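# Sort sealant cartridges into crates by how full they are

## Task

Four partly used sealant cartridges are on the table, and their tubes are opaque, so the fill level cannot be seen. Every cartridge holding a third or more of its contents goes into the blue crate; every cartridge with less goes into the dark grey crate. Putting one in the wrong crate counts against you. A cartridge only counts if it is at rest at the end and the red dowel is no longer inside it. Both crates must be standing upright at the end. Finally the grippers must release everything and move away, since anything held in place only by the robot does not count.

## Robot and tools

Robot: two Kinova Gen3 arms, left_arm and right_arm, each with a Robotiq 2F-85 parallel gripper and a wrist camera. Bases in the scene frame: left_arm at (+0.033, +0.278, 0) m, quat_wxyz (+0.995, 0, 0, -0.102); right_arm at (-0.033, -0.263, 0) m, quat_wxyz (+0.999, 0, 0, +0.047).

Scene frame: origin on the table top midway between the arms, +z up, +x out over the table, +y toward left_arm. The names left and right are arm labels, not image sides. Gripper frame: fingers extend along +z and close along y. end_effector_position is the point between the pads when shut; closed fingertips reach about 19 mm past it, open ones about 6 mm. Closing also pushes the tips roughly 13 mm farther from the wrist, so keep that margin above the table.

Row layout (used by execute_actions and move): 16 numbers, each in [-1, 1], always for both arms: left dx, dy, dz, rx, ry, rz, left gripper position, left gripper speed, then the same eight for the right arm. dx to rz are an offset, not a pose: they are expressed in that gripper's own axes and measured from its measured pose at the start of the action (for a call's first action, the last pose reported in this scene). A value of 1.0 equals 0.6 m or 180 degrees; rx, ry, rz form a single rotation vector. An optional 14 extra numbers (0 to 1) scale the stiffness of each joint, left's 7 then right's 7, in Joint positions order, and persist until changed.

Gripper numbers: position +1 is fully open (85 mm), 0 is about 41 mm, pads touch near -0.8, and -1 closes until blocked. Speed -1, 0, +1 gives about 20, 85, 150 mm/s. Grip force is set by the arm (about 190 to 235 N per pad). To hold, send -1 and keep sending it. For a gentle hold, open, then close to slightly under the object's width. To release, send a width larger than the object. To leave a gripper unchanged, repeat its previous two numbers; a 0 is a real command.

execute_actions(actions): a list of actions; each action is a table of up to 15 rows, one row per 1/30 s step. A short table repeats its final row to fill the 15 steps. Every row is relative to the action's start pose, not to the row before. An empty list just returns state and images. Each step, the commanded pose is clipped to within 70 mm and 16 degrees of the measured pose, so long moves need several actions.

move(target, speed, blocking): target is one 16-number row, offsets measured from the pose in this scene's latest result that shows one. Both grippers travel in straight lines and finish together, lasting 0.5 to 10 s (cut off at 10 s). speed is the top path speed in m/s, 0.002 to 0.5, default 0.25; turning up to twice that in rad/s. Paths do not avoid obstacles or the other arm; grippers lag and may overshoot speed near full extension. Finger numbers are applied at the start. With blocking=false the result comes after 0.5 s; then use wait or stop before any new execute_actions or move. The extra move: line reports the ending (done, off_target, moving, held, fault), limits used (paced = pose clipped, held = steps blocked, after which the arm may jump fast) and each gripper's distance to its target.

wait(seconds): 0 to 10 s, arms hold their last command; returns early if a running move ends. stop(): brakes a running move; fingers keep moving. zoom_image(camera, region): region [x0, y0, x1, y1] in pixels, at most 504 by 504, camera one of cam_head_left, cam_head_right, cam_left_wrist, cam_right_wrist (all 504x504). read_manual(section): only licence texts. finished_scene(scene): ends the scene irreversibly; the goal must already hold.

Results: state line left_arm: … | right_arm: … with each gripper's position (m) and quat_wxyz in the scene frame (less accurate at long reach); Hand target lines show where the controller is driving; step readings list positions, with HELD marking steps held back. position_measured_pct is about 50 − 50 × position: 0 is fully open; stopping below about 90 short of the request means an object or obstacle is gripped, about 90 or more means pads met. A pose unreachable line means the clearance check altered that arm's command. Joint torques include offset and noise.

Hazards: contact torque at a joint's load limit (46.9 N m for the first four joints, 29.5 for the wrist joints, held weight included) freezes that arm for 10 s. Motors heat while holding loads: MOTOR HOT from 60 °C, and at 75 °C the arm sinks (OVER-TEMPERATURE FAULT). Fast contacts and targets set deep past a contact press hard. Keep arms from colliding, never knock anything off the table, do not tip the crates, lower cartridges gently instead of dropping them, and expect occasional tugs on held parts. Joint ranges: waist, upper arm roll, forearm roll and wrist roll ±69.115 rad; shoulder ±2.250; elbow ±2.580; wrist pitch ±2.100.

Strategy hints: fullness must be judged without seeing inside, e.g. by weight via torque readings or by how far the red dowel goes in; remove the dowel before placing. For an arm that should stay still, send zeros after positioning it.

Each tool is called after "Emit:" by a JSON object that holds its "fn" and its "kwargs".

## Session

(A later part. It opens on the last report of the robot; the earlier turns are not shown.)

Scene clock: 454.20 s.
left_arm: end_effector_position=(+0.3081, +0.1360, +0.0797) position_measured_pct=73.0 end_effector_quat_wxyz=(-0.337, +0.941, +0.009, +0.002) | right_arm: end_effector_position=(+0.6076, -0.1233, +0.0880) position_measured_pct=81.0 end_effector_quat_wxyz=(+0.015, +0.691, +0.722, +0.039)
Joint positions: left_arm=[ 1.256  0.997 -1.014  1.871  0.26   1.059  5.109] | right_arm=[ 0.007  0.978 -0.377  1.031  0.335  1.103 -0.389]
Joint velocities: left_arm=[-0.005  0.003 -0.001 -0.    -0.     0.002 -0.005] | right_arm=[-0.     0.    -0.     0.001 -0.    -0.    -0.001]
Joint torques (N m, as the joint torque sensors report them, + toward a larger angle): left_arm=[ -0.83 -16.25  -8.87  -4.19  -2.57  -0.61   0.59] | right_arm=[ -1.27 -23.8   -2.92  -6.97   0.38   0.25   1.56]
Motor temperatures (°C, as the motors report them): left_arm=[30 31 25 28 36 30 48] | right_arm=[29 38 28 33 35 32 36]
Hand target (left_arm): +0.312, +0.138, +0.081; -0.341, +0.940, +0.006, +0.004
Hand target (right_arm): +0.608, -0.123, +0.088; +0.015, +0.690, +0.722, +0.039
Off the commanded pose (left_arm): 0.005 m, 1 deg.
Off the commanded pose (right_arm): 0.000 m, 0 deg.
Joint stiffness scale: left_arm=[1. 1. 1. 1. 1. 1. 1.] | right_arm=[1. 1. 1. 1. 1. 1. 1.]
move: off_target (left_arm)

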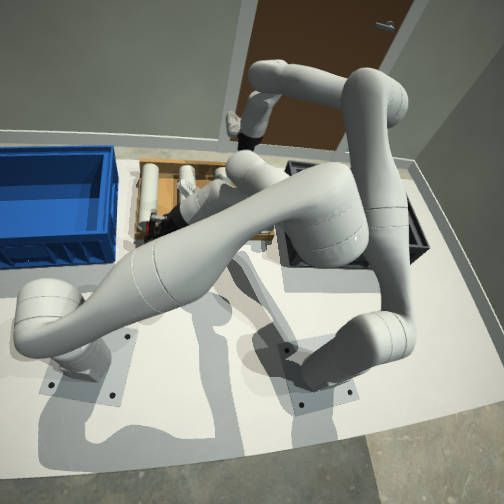

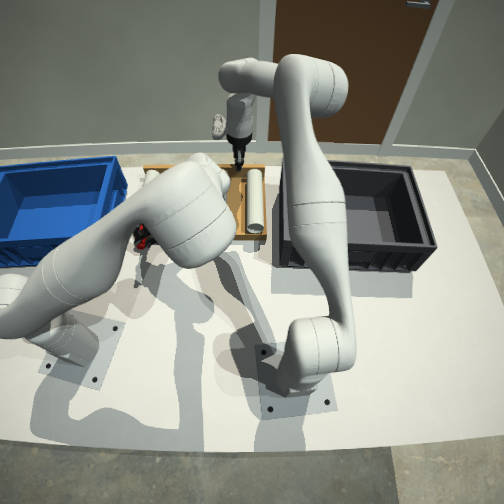

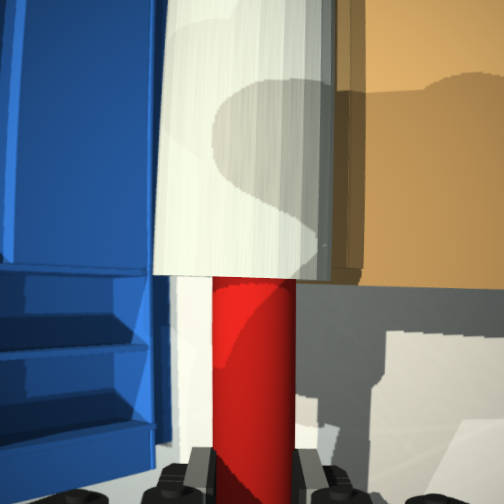

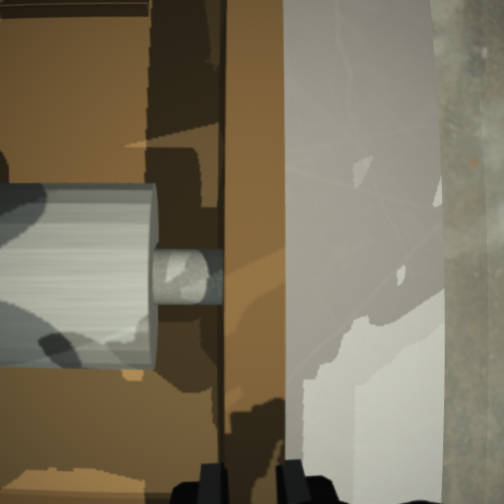

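Emit:
{"fn": "move", "kwargs": {"target": [-0.29, 0, 0, 0, 0, 0, -1, 0, 0, 0, 0, 0, 0, 0, -1, 0], "speed": 0.15}}

Emit:
{"fn": "move", "kwargs": {"target": [0, 0.256, -0.218, -0.219, 0, 0, -1, 0, 0, 0, 0, 0, 0, 0, -1, 0], "speed": 0.2}}

Emit:
{"fn": "move", "kwargs": {"target": [0.26, 0, 0, 0, 0, 0, -1, 0, 0, 0, 0, 0, 0, 0, -1, 0], "speed": 0.07}}

Scene clock: 503.03 s.
left_arm: end_effector_position=(+0.1390, +0.1345, +0.0785) position_measured_pct=73.0 end_effector_quat_wxyz=(-0.339, +0.941, +0.006, +0.005) | right_arm: end_effector_position=(+0.6076, -0.1233, +0.0880) position_measured_pct=81.0 end_effector_quat_wxyz=(+0.015, +0.691, +0.722, +0.039)
Joint positions: left_arm=[ 1.674  0.901 -0.988  2.14   0.339  1.062  5.351] | right_arm=[ 0.007  0.978 -0.377  1.031  0.335  1.103 -0.389]
Joint velocities: left_arm=[0.012 0.001 0.002 0.    0.003 0.002 0.   ] | right_arm=[-0.     0.001  0.    -0.    -0.001  0.002  0.   ]
Joint torques (N m, as the joint torque sensors report them, + toward a larger angle): left_arm=[ -0.12 -13.87  -5.28  -1.6   -1.74   1.31   0.1 ] | right_arm=[ -1.   -23.95  -2.79  -6.47   0.43  -0.17   1.54]
Motor temperatures (°C, as the motors report them): left_arm=[30 31 25 28 36 30 48] | right_arm=[29 39 28 33 35 32 36]
Hand target (left_arm): +0.134, +0.134, +0.078; -0.338, +0.941, +0.009, +0.001
Hand target (right_arm): +0.608, -0.123, +0.088; +0.015, +0.691, +0.722, +0.039
Off the commanded pose (left_arm): 0.005 m, 1 deg.
Off the commanded pose (right_arm): 0.000 m, 0 deg.
Joint stiffness scale: left_arm=[1. 1. 1. 1. 1. 1. 1.] | right_arm=[1. 1. 1. 1. 1. 1. 1.]
move: off_target (left_arm)

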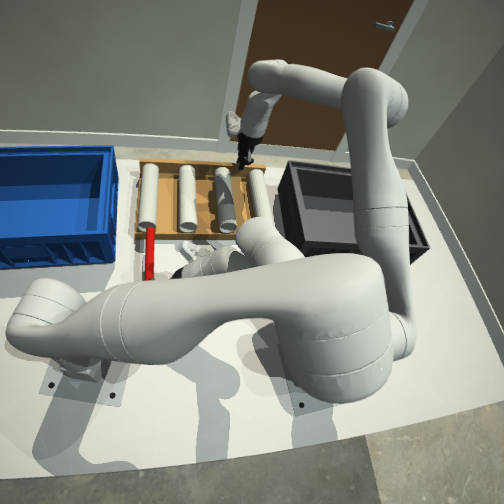

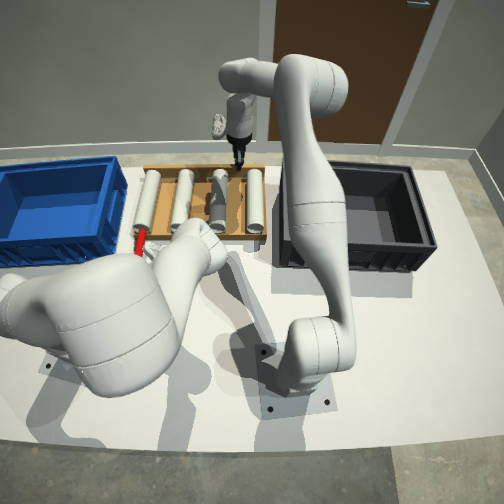

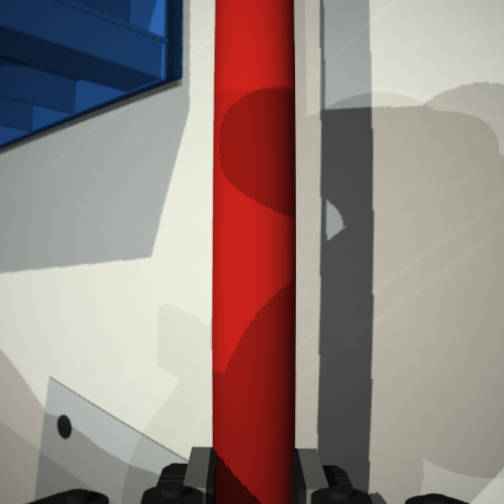

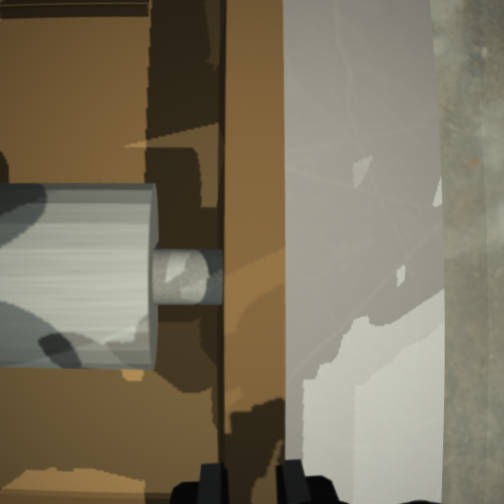

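Scene clock: 505.17 s.
left_arm: end_effector_position=(+0.1413, -0.0652, +0.0807) position_measured_pct=73.0 end_effector_quat_wxyz=(-0.007, +1.000, +0.003, +0.008) | right_arm: end_effector_position=(+0.6076, -0.1233, +0.0880) position_measured_pct=81.0 end_effector_quat_wxyz=(+0.015, +0.691, +0.722, +0.039)
Joint positions: left_arm=[ 1.654  0.642 -0.909  2.08   0.71   0.771  5.224] | right_arm=[ 0.007  0.978 -0.377  1.031  0.335  1.103 -0.389]
Joint velocities: left_arm=[-0.006 -0.006  0.002 -0.     0.001 -0.    -0.002] | right_arm=[-0.     0.     0.     0.     0.001  0.001  0.001]
Joint torques (N m, as the joint torque sensors report them, + toward a larger angle): left_arm=[  0.13 -14.37  -4.24  -4.98  -0.25  -0.08   0.06] | right_arm=[ -0.75 -23.65  -2.67  -6.86   0.43   0.19   1.23]
Motor temperatures (°C, as the motors report them): left_arm=[30 31 25 28 36 30 48] | right_arm=[29 39 28 33 35 32 36]
Hand target (left_arm): +0.140, -0.067, +0.081; -0.003, +1.000, +0.003, +0.006
Hand target (right_arm): +0.608, -0.123, +0.088; +0.015, +0.691, +0.722, +0.039
Off the commanded pose (left_arm): 0.002 m, 1 deg.
Off the commanded pose (right_arm): 0.000 m, 0 deg.
Joint stiffness scale: left_arm=[1. 1. 1. 1. 1. 1. 1.] | right_arm=[1. 1. 1. 1. 1. 1. 1.]
move: done

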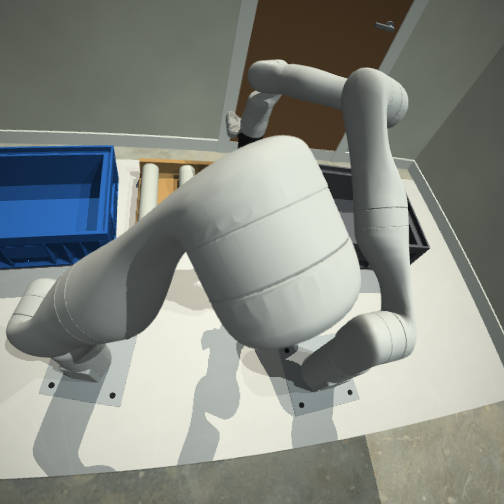

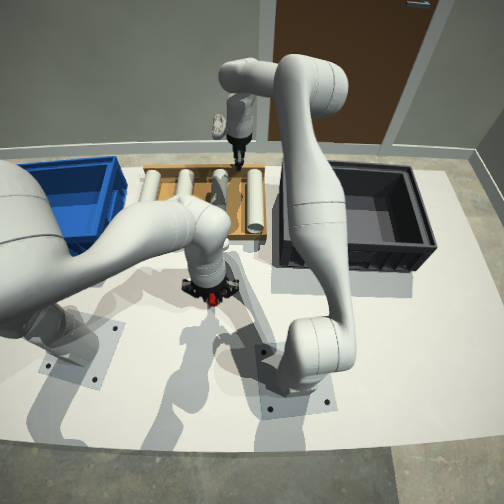

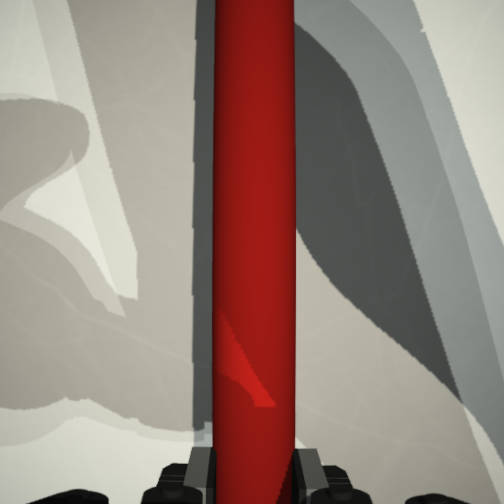

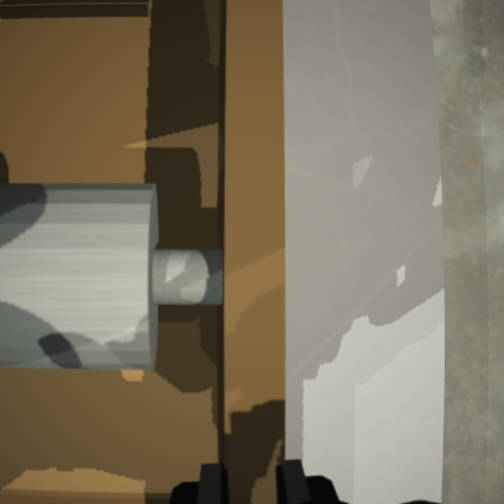

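Scene clock: 507.80 s.
left_arm: end_effector_position=(+0.2982, -0.0642, +0.0851) position_measured_pct=73.0 end_effector_quat_wxyz=(-0.006, +1.000, +0.007, +0.011) | right_arm: end_effector_position=(+0.6076, -0.1233, +0.0880) position_measured_pct=81.0 end_effector_quat_wxyz=(+0.015, +0.691, +0.722, +0.039)
Joint positions: left_arm=[ 1.251  0.743 -0.896  1.85   0.71   0.896  4.95 ] | right_arm=[ 0.007  0.978 -0.377  1.031  0.335  1.103 -0.39 ]
Joint velocities: left_arm=[-0.008  0.005  0.003 -0.001 -0.    -0.     0.   ] | right_arm=[ 0.    -0.001 -0.    -0.    -0.001  0.001 -0.001]
Joint torques (N m, as the joint torque sensors report them, + toward a larger angle): left_arm=[ -0.08 -17.57  -5.24  -5.62  -0.3   -0.42   0.13] | right_arm=[ -1.16 -24.65  -2.14  -7.1    0.33   0.33   1.55]
Motor temperatures (°C, as the motors report them): left_arm=[30 31 25 28 36 30 48] | right_arm=[29 39 28 33 35 32 36]
Hand target (left_arm): +0.297, -0.065, +0.084; -0.006, +1.000, +0.003, +0.009
Hand target (right_arm): +0.608, -0.123, +0.088; +0.015, +0.691, +0.722, +0.039
Off the commanded pose (left_arm): 0.002 m, 1 deg.
Off the commanded pose (right_arm): 0.000 m, 0 deg.
Joint stiffness scale: left_arm=[1. 1. 1. 1. 1. 1. 1.] | right_arm=[1. 1. 1. 1. 1. 1. 1.]
move: done

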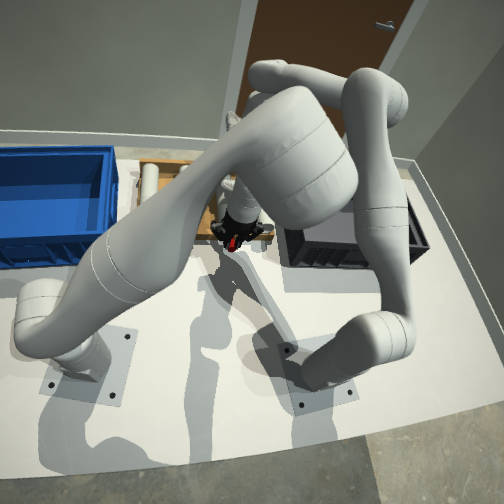

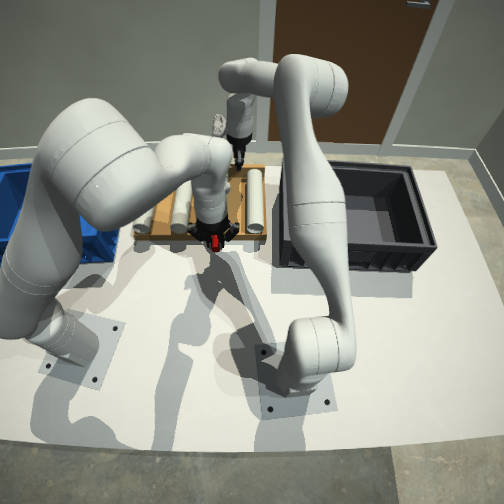

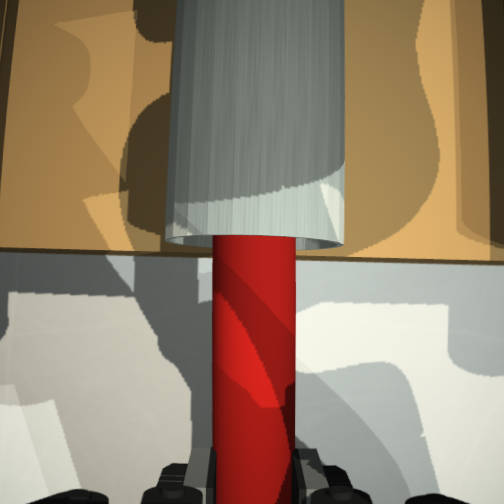

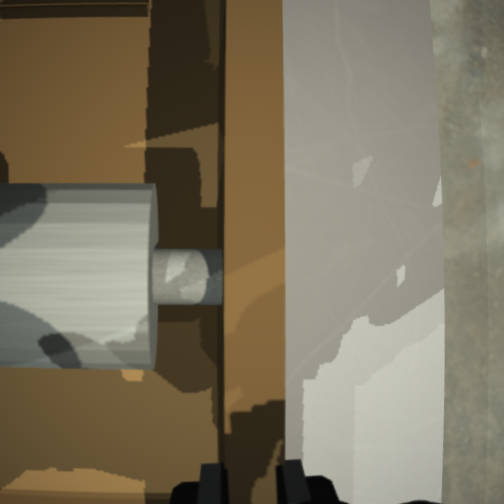

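Emit:
{"fn": "move", "kwargs": {"target": [0.055, 0, 0.004, 0, -0.006, 0, -1, 0, 0, 0, 0, 0, 0, 0, -1, 0], "speed": 0.03}}

Scene clock: 512.27 s.
left_arm: end_effector_position=(+0.3207, -0.0632, +0.0833) position_measured_pct=73.0 end_effector_quat_wxyz=(-0.007, +1.000, +0.006, -0.007) | right_arm: end_effector_position=(+0.6076, -0.1233, +0.0880) position_measured_pct=81.0 end_effector_quat_wxyz=(+0.015, +0.691, +0.722, +0.039)
Joint positions: left_arm=[ 1.164  0.775 -0.875  1.778  0.71   0.962  4.914] | right_arm=[ 0.007  0.978 -0.377  1.031  0.335  1.103 -0.39 ]
Joint velocities: left_arm=[-0.006  0.005  0.    -0.006 -0.     0.009 -0.005] | right_arm=[-0.     0.     0.    -0.001  0.     0.     0.001]
Joint torques (N m, as the joint torque sensors report them, + toward a larger angle): left_arm=[ -5.22 -17.44 -10.6   -9.28  -0.88  -4.27  -0.04] | right_arm=[ -0.96 -23.77  -2.81  -6.95   0.22   0.2    1.07]
Motor temperatures (°C, as the motors report them): left_arm=[30 31 25 28 36 30 48] | right_arm=[29 39 28 33 35 32 36]
Hand target (left_arm): +0.331, -0.064, +0.084; -0.006, +1.000, +0.007, +0.002
Hand target (right_arm): +0.608, -0.123, +0.088; +0.015, +0.691, +0.722, +0.039
Off the commanded pose (left_arm): 0.011 m, 1 deg.
Off the commanded pose (right_arm): 0.000 m, 0 deg.
Joint stiffness scale: left_arm=[1. 1. 1. 1. 1. 1. 1.] | right_arm=[1. 1. 1. 1. 1. 1. 1.]
move: off_target (left_arm)

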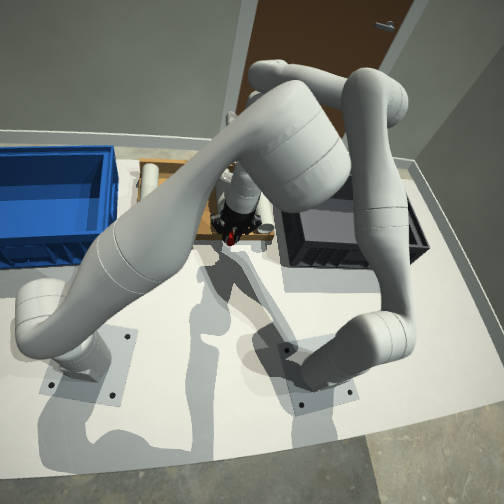

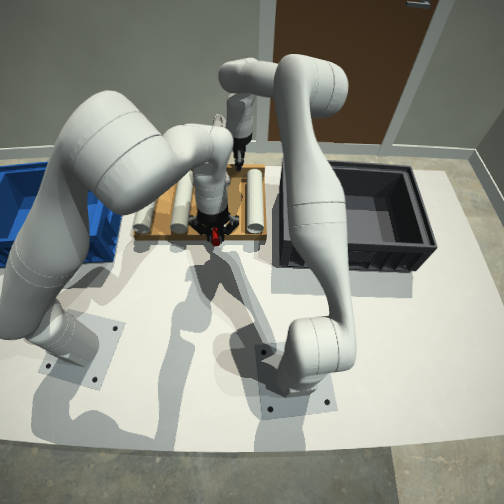

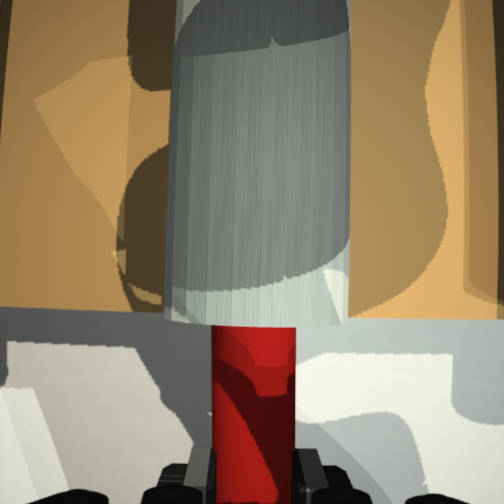

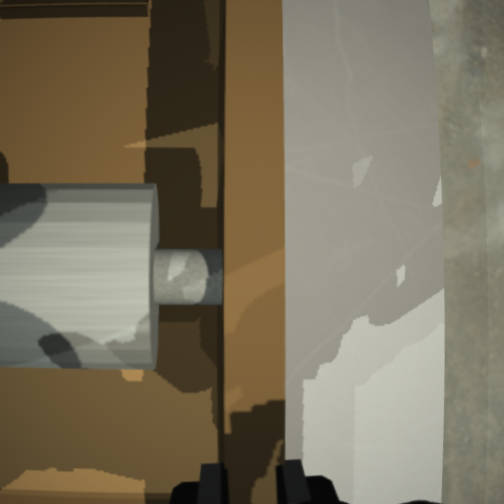

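Emit:
{"fn": "move", "kwargs": {"target": [-0.368, 0, 0, 0, 0.004, 0, -1, 0, 0, 0, 0, 0, 0, 0, 1, 0], "speed": 0.2}}

Emit:
{"fn": "move", "kwargs": {"target": [0, 0, 0.088, 0, 0, 0, -1, 0, 0.09, -0.2, -0.2, 0, 0, -0.5, 1, 0], "speed": 0.15}}

Emit:
{"fn": "move", "kwargs": {"target": [0, 0, 0, 0, 0, 0, 1, 0, 0, 0, 0, 0, 0, 0, 1, 0]}}

Scene clock: 542.57 s.
left_arm: end_effector_position=(+0.0984, -0.0664, +0.0852) position_measured_pct=73.0 end_effector_quat_wxyz=(-0.008, +1.000, +0.005, -0.004) | right_arm: end_effector_position=(+0.6077, -0.1233, +0.0879) position_measured_pct=0.0 end_effector_quat_wxyz=(+0.015, +0.691, +0.721, +0.039)
Joint positions: left_arm=[ 1.748  0.613 -0.897  2.097  0.696  0.781  5.334] | right_arm=[ 0.007  0.978 -0.377  1.031  0.335  1.102 -0.39 ]
Joint velocities: left_arm=[ 0.017  0.001 -0.013  0.     0.     0.     0.   ] | right_arm=[ 0.001  0.001  0.    -0.    -0.001  0.002 -0.001]
Joint torques (N m, as the joint torque sensors report them, + toward a larger angle): left_arm=[ -0.04 -13.91  -4.16  -5.07  -0.28  -0.1    0.13] | right_arm=[  0.03 -24.    -1.89  -7.97  -0.11  -0.27   0.53]
Motor temperatures (°C, as the motors report them): left_arm=[30 31 25 28 36 30 48] | right_arm=[29 39 28 33 35 32 36]
Hand target (left_arm): +0.100, -0.065, +0.086; -0.008, +1.000, +0.006, -0.002
Hand target (right_arm): +0.608, -0.123, +0.088; +0.015, +0.691, +0.722, +0.039
Off the commanded pose (left_arm): 0.002 m, 0 deg.
Off the commanded pose (right_arm): 0.000 m, 0 deg.
Joint stiffness scale: left_arm=[1. 1. 1. 1. 1. 1. 1.] | right_arm=[1. 1. 1. 1. 1. 1. 1.]
move: done

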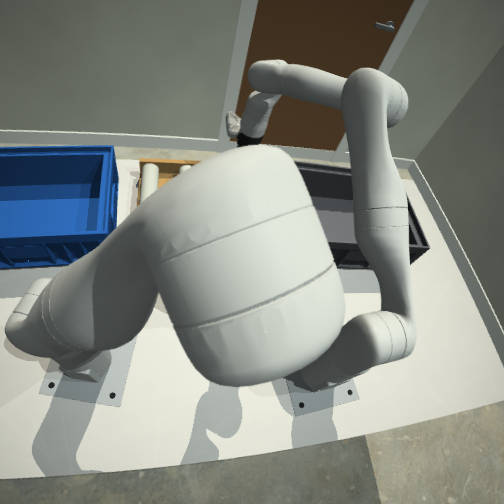

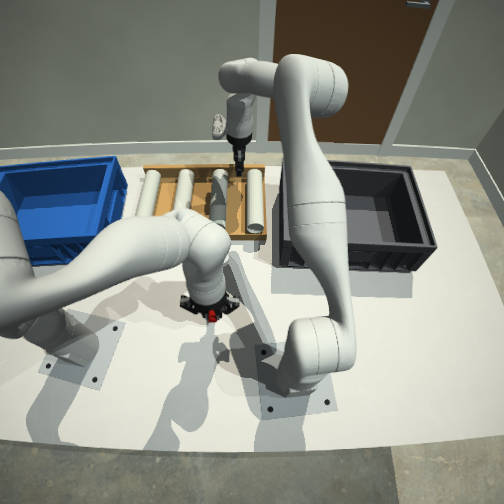

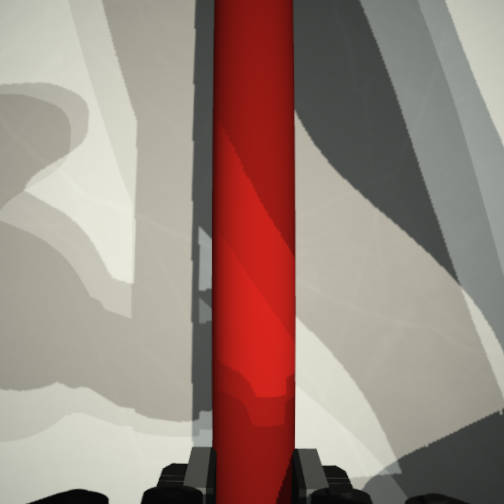

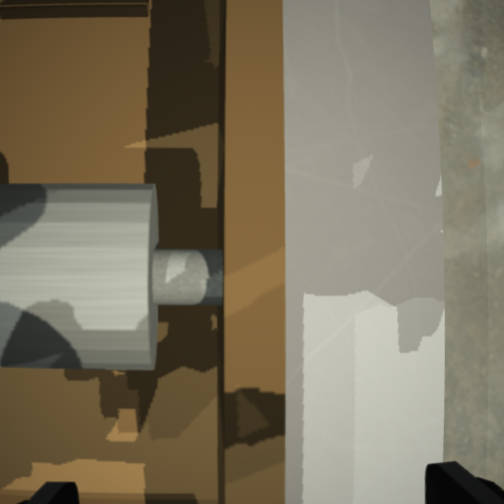

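Scene clock: 548.13 s.
left_arm: end_effector_position=(+0.0990, -0.0665, +0.0346) position_measured_pct=73.0 end_effector_quat_wxyz=(-0.007, +1.000, +0.005, -0.003) | right_arm: end_effector_position=(+0.4782, -0.0767, +0.1990) position_measured_pct=0.0 end_effector_quat_wxyz=(+0.039, -0.018, +0.999, +0.020)
Joint positions: left_arm=[ 1.623  0.693 -0.724  2.14   0.811  0.626  5.239] | right_arm=[ 0.05   0.64  -0.6    1.397  0.385  1.131  0.922]
Joint velocities: left_arm=[-0.007 -0.001  0.006  0.    -0.    -0.002 -0.   ] | right_arm=[-0.    -0.006  0.     0.003  0.     0.001  0.004]
Joint torques (N m, as the joint torque sensors report them, + toward a larger angle): left_arm=[ -0.46 -15.48  -4.06  -3.54  -0.25   0.04   0.08] | right_arm=[ -0.04 -18.42  -2.7   -8.13   0.31  -0.2    0.26]
Motor temperatures (°C, as the motors report them): left_arm=[30 31 25 28 36 30 48] | right_arm=[29 39 28 33 35 32 36]
Hand target (left_arm): +0.098, -0.066, +0.033; -0.008, +1.000, +0.005, -0.004
Hand target (right_arm): +0.477, -0.079, +0.200; +0.038, -0.021, +0.999, +0.018
Off the commanded pose (left_arm): 0.003 m, 0 deg.
Off the commanded pose (right_arm): 0.003 m, 1 deg.
Joint stiffness scale: left_arm=[1. 1. 1. 1. 1. 1. 1.] | right_arm=[1. 1. 1. 1. 1. 1. 1.]
move: done

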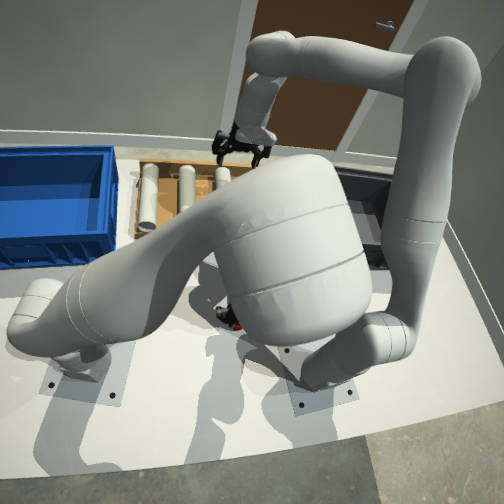

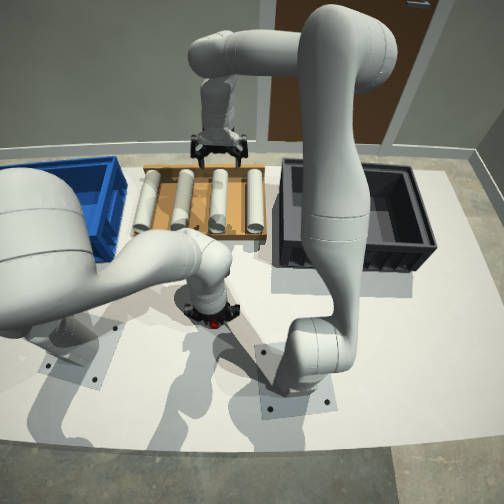

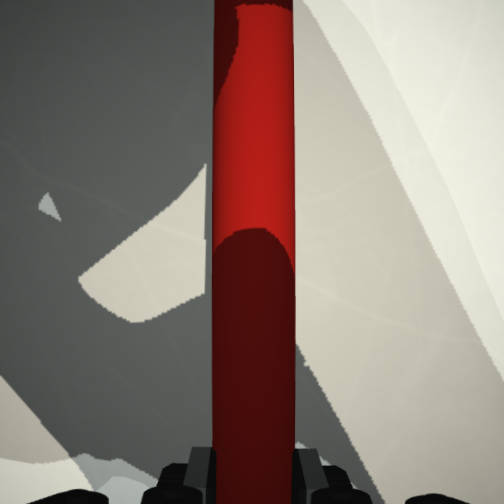

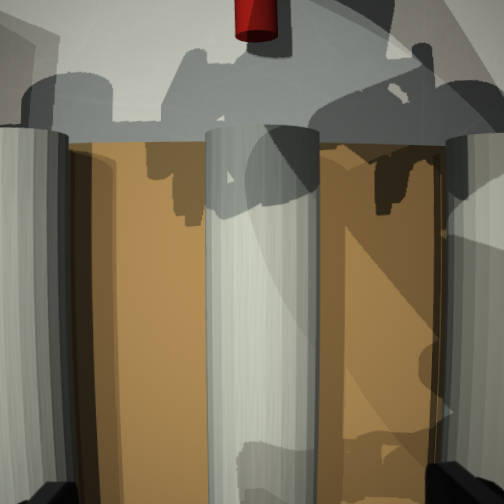

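Scene clock: 549.30 s.
left_arm: end_effector_position=(+0.0990, -0.0665, +0.0346) position_measured_pct=0.0 end_effector_quat_wxyz=(-0.007, +1.000, +0.005, -0.003) | right_arm: end_effector_position=(+0.4782, -0.0767, +0.1990) position_measured_pct=0.0 end_effector_quat_wxyz=(+0.039, -0.018, +0.999, +0.020)
Joint positions: left_arm=[ 1.623  0.693 -0.723  2.14   0.811  0.626  5.239] | right_arm=[ 0.05   0.64  -0.6    1.397  0.385  1.131  0.922]
Joint velocities: left_arm=[-0.  0.  0. -0. -0.  0. -0.] | right_arm=[ 0.    -0.     0.     0.     0.    -0.001  0.   ]
Joint torques (N m, as the joint torque sensors report them, + toward a larger angle): left_arm=[ -0.2  -14.88  -3.53  -3.54  -0.32   0.05   0.06] | right_arm=[  0.06 -18.65  -2.49  -7.53   0.36  -0.14   0.02]
Motor temperatures (°C, as the motors report them): left_arm=[30 31 25 28 36 30 48] | right_arm=[29 39 28 33 35 32 36]
Hand target (left_arm): +0.099, -0.067, +0.035; -0.007, +1.000, +0.005, -0.003
Hand target (right_arm): +0.478, -0.077, +0.199; +0.039, -0.018, +0.999, +0.020
Off the commanded pose (left_arm): 0.000 m, 0 deg.
Off the commanded pose (right_arm): 0.000 m, 0 deg.
Joint stiffness scale: left_arm=[1. 1. 1. 1. 1. 1. 1.] | right_arm=[1. 1. 1. 1. 1. 1. 1.]
move: done

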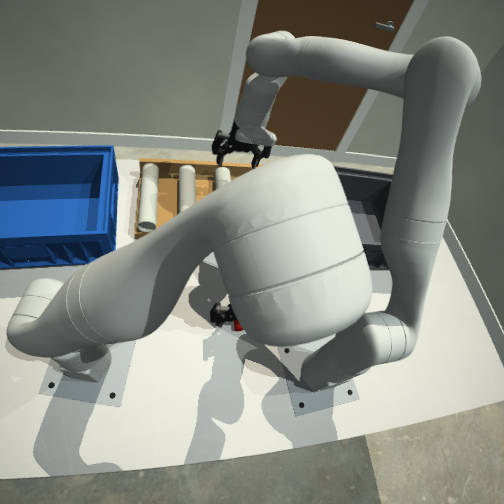

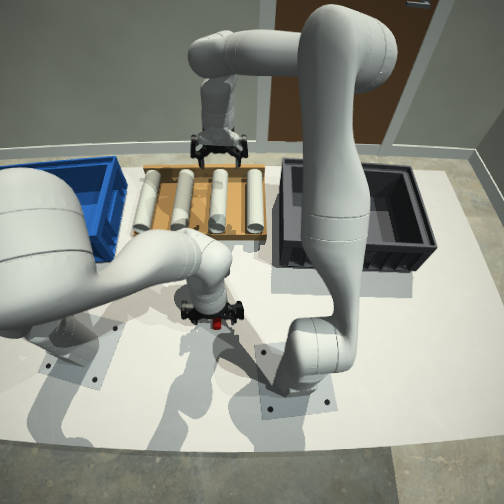

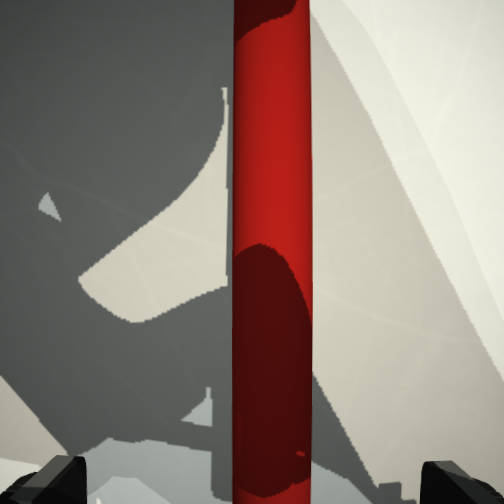

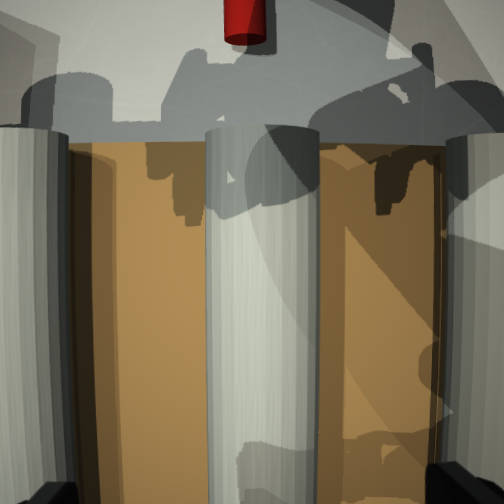

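Emit:
{"fn": "move", "kwargs": {"target": [0, 0, -0.12, 0, 0, 0, 1, 0, 0, 0.008, 0.207, 0.013, 0.025, 0.011, 1, 0], "speed": 0.15}}

Emit:
{"fn": "move", "kwargs": {"target": [0.333, -0.18, -0.155, 0, 0, 0, 1, 0, 0, 0, 0, 0, 0, 0, -1, 0], "speed": 0.2}}

Scene clock: 559.77 s.
left_arm: end_effector_position=(+0.0981, -0.0673, +0.1042) position_measured_pct=0.0 end_effector_quat_wxyz=(-0.007, +1.000, +0.005, -0.005) | right_arm: end_effector_position=(+0.4844, -0.0665, +0.0771) position_measured_pct=0.0 end_effector_quat_wxyz=(-0.004, -0.002, +1.000, +0.001)
Joint positions: left_arm=[ 1.748  0.558 -0.884  2.075  0.607  0.807  5.416] | right_arm=[-0.03   0.857 -0.519  1.394  0.451  1.015  0.84 ]
Joint velocities: left_arm=[ 0.008  0.001 -0.004 -0.001  0.     0.003  0.   ] | right_arm=[-0.004  0.003  0.002 -0.     0.    -0.    -0.002]
Joint torques (N m, as the joint torque sensors report them, + toward a larger angle): left_arm=[ -0.36 -13.62  -3.72  -5.1   -0.36  -0.06   0.06] | right_arm=[  0.74 -20.84  -2.3   -7.09   0.21   0.68  -0.09]
Motor temperatures (°C, as the motors report them): left_arm=[30 31 25 28 36 30 48] | right_arm=[29 39 28 33 35 32 36]
Hand target (left_arm): +0.099, -0.068, +0.106; -0.007, +1.000, +0.004, -0.004
Hand target (right_arm): +0.487, -0.067, +0.075; -0.001, -0.001, +1.000, -0.000
Off the commanded pose (left_arm): 0.003 m, 0 deg.
Off the commanded pose (right_arm): 0.003 m, 0 deg.
Joint stiffness scale: left_arm=[1. 1. 1. 1. 1. 1. 1.] | right_arm=[1. 1. 1. 1. 1. 1. 1.]
move: done

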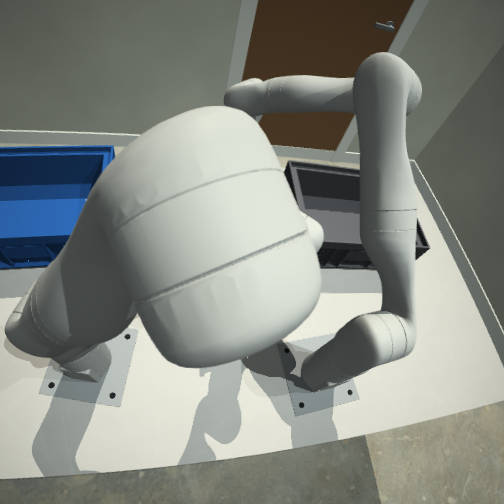

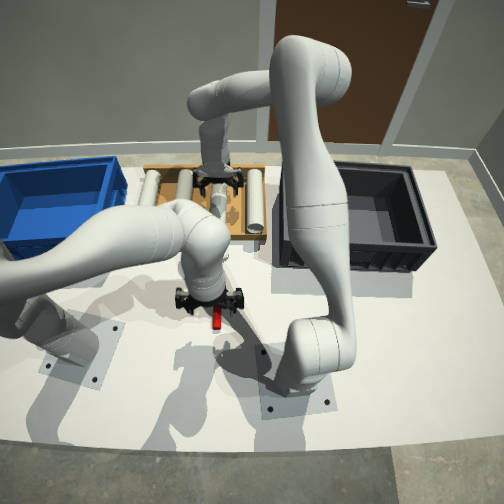

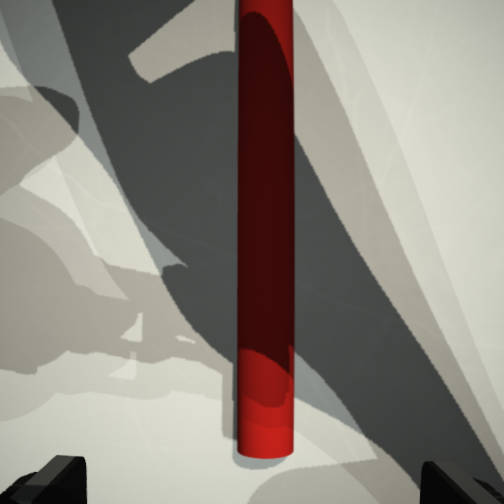

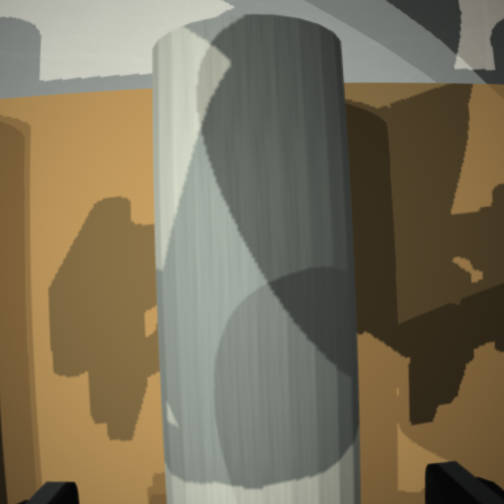

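Scene clock: 561.60 s.
left_arm: end_effector_position=(+0.2963, +0.0379, +0.1964) position_measured_pct=0.0 end_effector_quat_wxyz=(-0.004, +1.000, +0.007, -0.005) | right_arm: end_effector_position=(+0.4846, -0.0663, +0.0779) position_measured_pct=48.4 end_effector_quat_wxyz=(-0.003, -0.002, +1.000, +0.001)
Joint positions: left_arm=[ 1.286  0.431 -1.1    1.924  0.436  1.067  4.929] | right_arm=[-0.031  0.856 -0.519  1.394  0.451  1.015  0.84 ]
Joint velocities: left_arm=[-0.009  0.001  0.002 -0.     0.    -0.001  0.   ] | right_arm=[-0.001  0.    -0.    -0.001  0.    -0.001 -0.   ]
Joint torques (N m, as the joint torque sensors report them, + toward a larger angle): left_arm=[ -0.02 -11.7   -4.01  -7.52  -0.23  -0.09   0.23] | right_arm=[  2.28 -17.92  -0.03  -6.71   1.33  -0.45   0.24]
Motor temperatures (°C, as the motors report them): left_arm=[30 31 25 28 36 30 48] | right_arm=[29 39 28 33 35 32 36]
Hand target (left_arm): +0.298, +0.040, +0.197; -0.006, +1.000, +0.005, -0.005
Hand target (right_arm): +0.484, -0.067, +0.077; -0.004, -0.002, +1.000, +0.001
Off the commanded pose (left_arm): 0.004 m, 0 deg.
Off the commanded pose (right_arm): 0.001 m, 0 deg.
Joint stiffness scale: left_arm=[1. 1. 1. 1. 1. 1. 1.] | right_arm=[1. 1. 1. 1. 1. 1. 1.]
move: off_target (left_arm)

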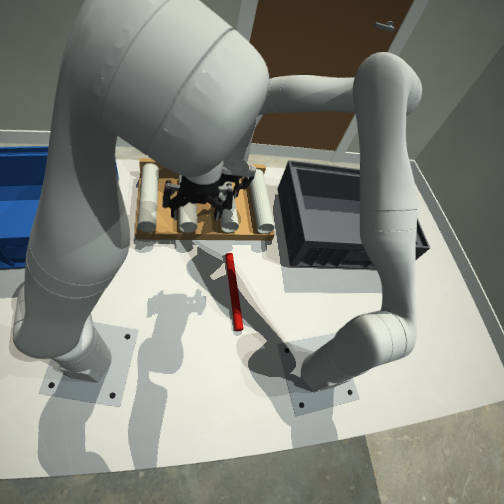

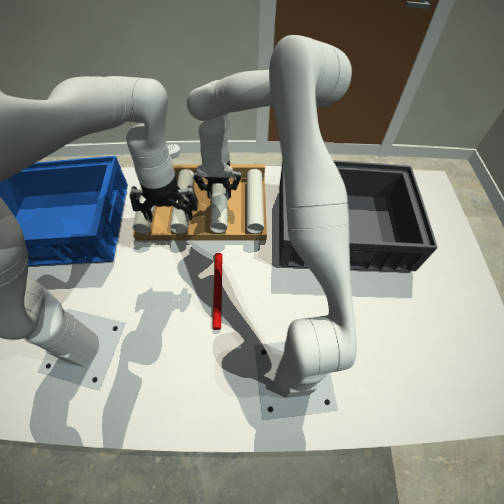

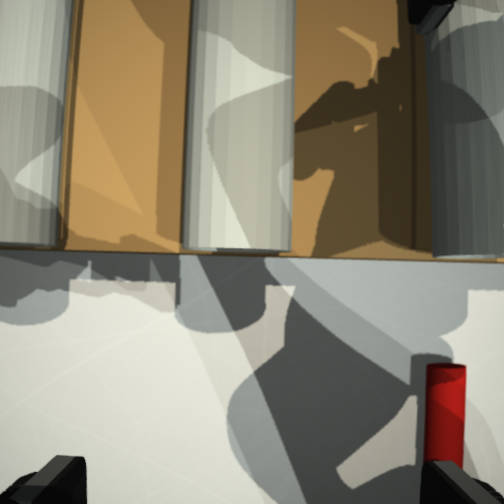

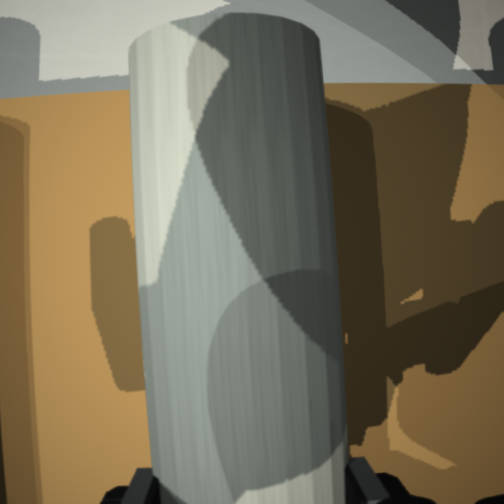

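Emit:
{"fn": "move", "kwargs": {"target": [0, 0, 0, 0, 0, 0, 1, 0, 0, 0, -0.283, 0, 0, 0, -1, 0], "speed": 0.2}}

Emit:
{"fn": "move", "kwargs": {"target": [0.37, 0, 0, 0, 0, 0, 1, 0, 0.1, -0.59, 0, 0, 0, 0.5, -1, 0], "speed": 0.25}}

Scene clock: 574.37 s.
left_arm: end_effector_position=(+0.2965, +0.0382, +0.1964) position_measured_pct=0.0 end_effector_quat_wxyz=(-0.004, +1.000, +0.007, -0.005) | right_arm: end_effector_position=(+0.4879, -0.0696, +0.2449) position_measured_pct=48.4 end_effector_quat_wxyz=(-0.002, +0.002, +1.000, -0.001)
Joint positions: left_arm=[ 1.285  0.431 -1.1    1.924  0.436  1.067  4.929] | right_arm=[-0.019  0.689 -0.585  1.136  0.363  1.419  0.923]
Joint velocities: left_arm=[ 0.    -0.     0.001  0.    -0.     0.001 -0.   ] | right_arm=[-0.     0.001 -0.006 -0.001  0.001  0.003 -0.002]
Joint torques (N m, as the joint torque sensors report them, + toward a larger angle): left_arm=[ -0.66 -11.39  -3.9   -7.07  -0.19  -0.03   0.15] | right_arm=[  0.91 -20.5   -2.42  -8.96   0.26   0.23  -0.04]
Motor temperatures (°C, as the motors report them): left_arm=[30 31 25 28 36 30 48] | right_arm=[29 39 28 33 35 32 36]
Hand target (left_arm): +0.296, +0.038, +0.196; -0.004, +1.000, +0.007, -0.005
Hand target (right_arm): +0.486, -0.066, +0.248; -0.003, -0.002, +1.000, +0.001
Off the commanded pose (left_arm): 0.000 m, 0 deg.
Off the commanded pose (right_arm): 0.005 m, 1 deg.
Joint stiffness scale: left_arm=[1. 1. 1. 1. 1. 1. 1.] | right_arm=[1. 1. 1. 1. 1. 1. 1.]
move: off_target (right_arm)

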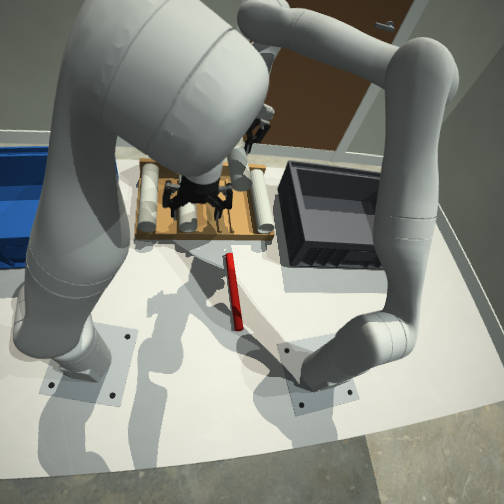

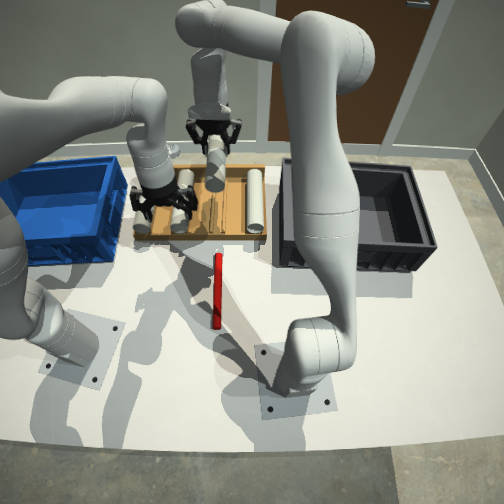

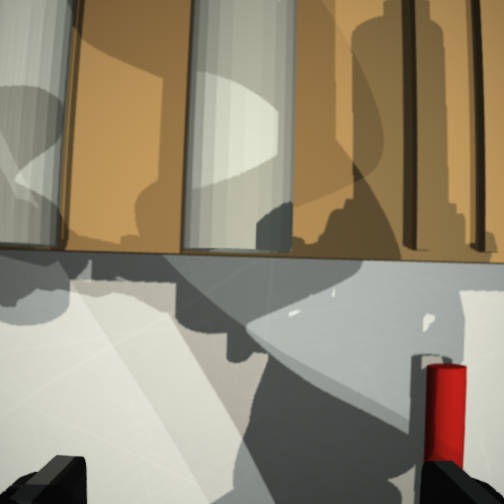

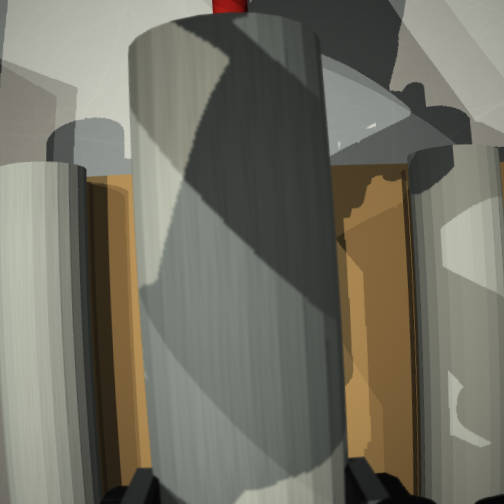

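Scene clock: 578.00 s.
left_arm: end_effector_position=(+0.5195, +0.0434, +0.1970) position_measured_pct=0.0 end_effector_quat_wxyz=(-0.006, +1.000, +0.008, -0.001) | right_arm: end_effector_position=(+0.4263, -0.4238, +0.2476) position_measured_pct=48.4 end_effector_quat_wxyz=(+0.002, +0.704, +0.710, -0.006)
Joint positions: left_arm=[ 0.659  0.772 -0.89   1.294  0.577  1.343  4.72 ] | right_arm=[ 0.504  0.473 -0.209  1.429  0.114  1.252  0.196]
Joint velocities: left_arm=[-0.009  0.     0.008 -0.002 -0.    -0.     0.   ] | right_arm=[ 0.006  0.001 -0.    -0.001  0.    -0.001 -0.003]
Joint torques (N m, as the joint torque sensors report them, + toward a larger angle): left_arm=[  0.1  -20.85  -5.65  -7.54  -0.25   0.02   0.18] | right_arm=[ -0.07 -17.77  -0.42  -8.98   0.27   0.35   0.06]
Motor temperatures (°C, as the motors report them): left_arm=[30 31 25 28 36 30 48] | right_arm=[29 39 28 33 35 32 36]
Hand target (left_arm): +0.519, +0.041, +0.195; -0.004, +1.000, +0.007, -0.004
Hand target (right_arm): +0.427, -0.424, +0.247; +0.001, +0.708, +0.706, -0.003
Off the commanded pose (left_arm): 0.004 m, 1 deg.
Off the commanded pose (right_arm): 0.002 m, 1 deg.
Joint stiffness scale: left_arm=[1. 1. 1. 1. 1. 1. 1.] | right_arm=[1. 1. 1. 1. 1. 1. 1.]
move: off_target (left_arm)

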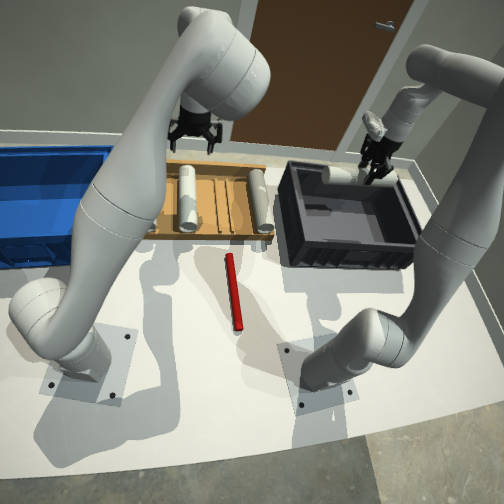

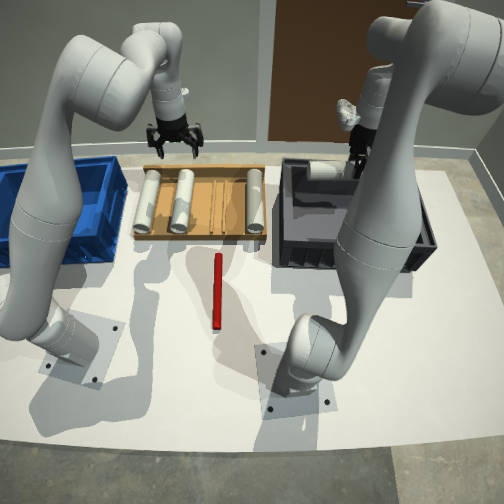

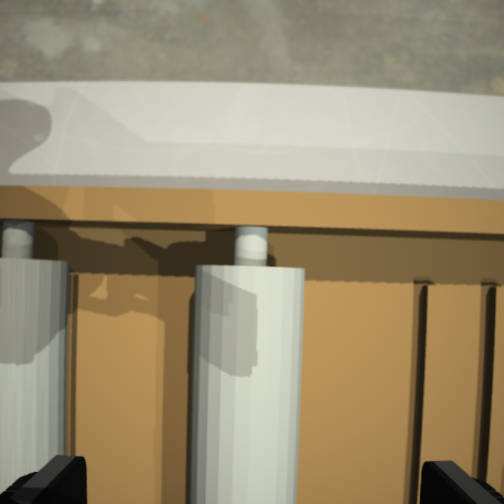

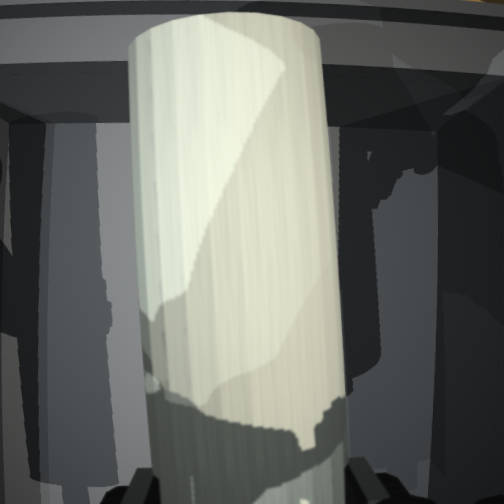

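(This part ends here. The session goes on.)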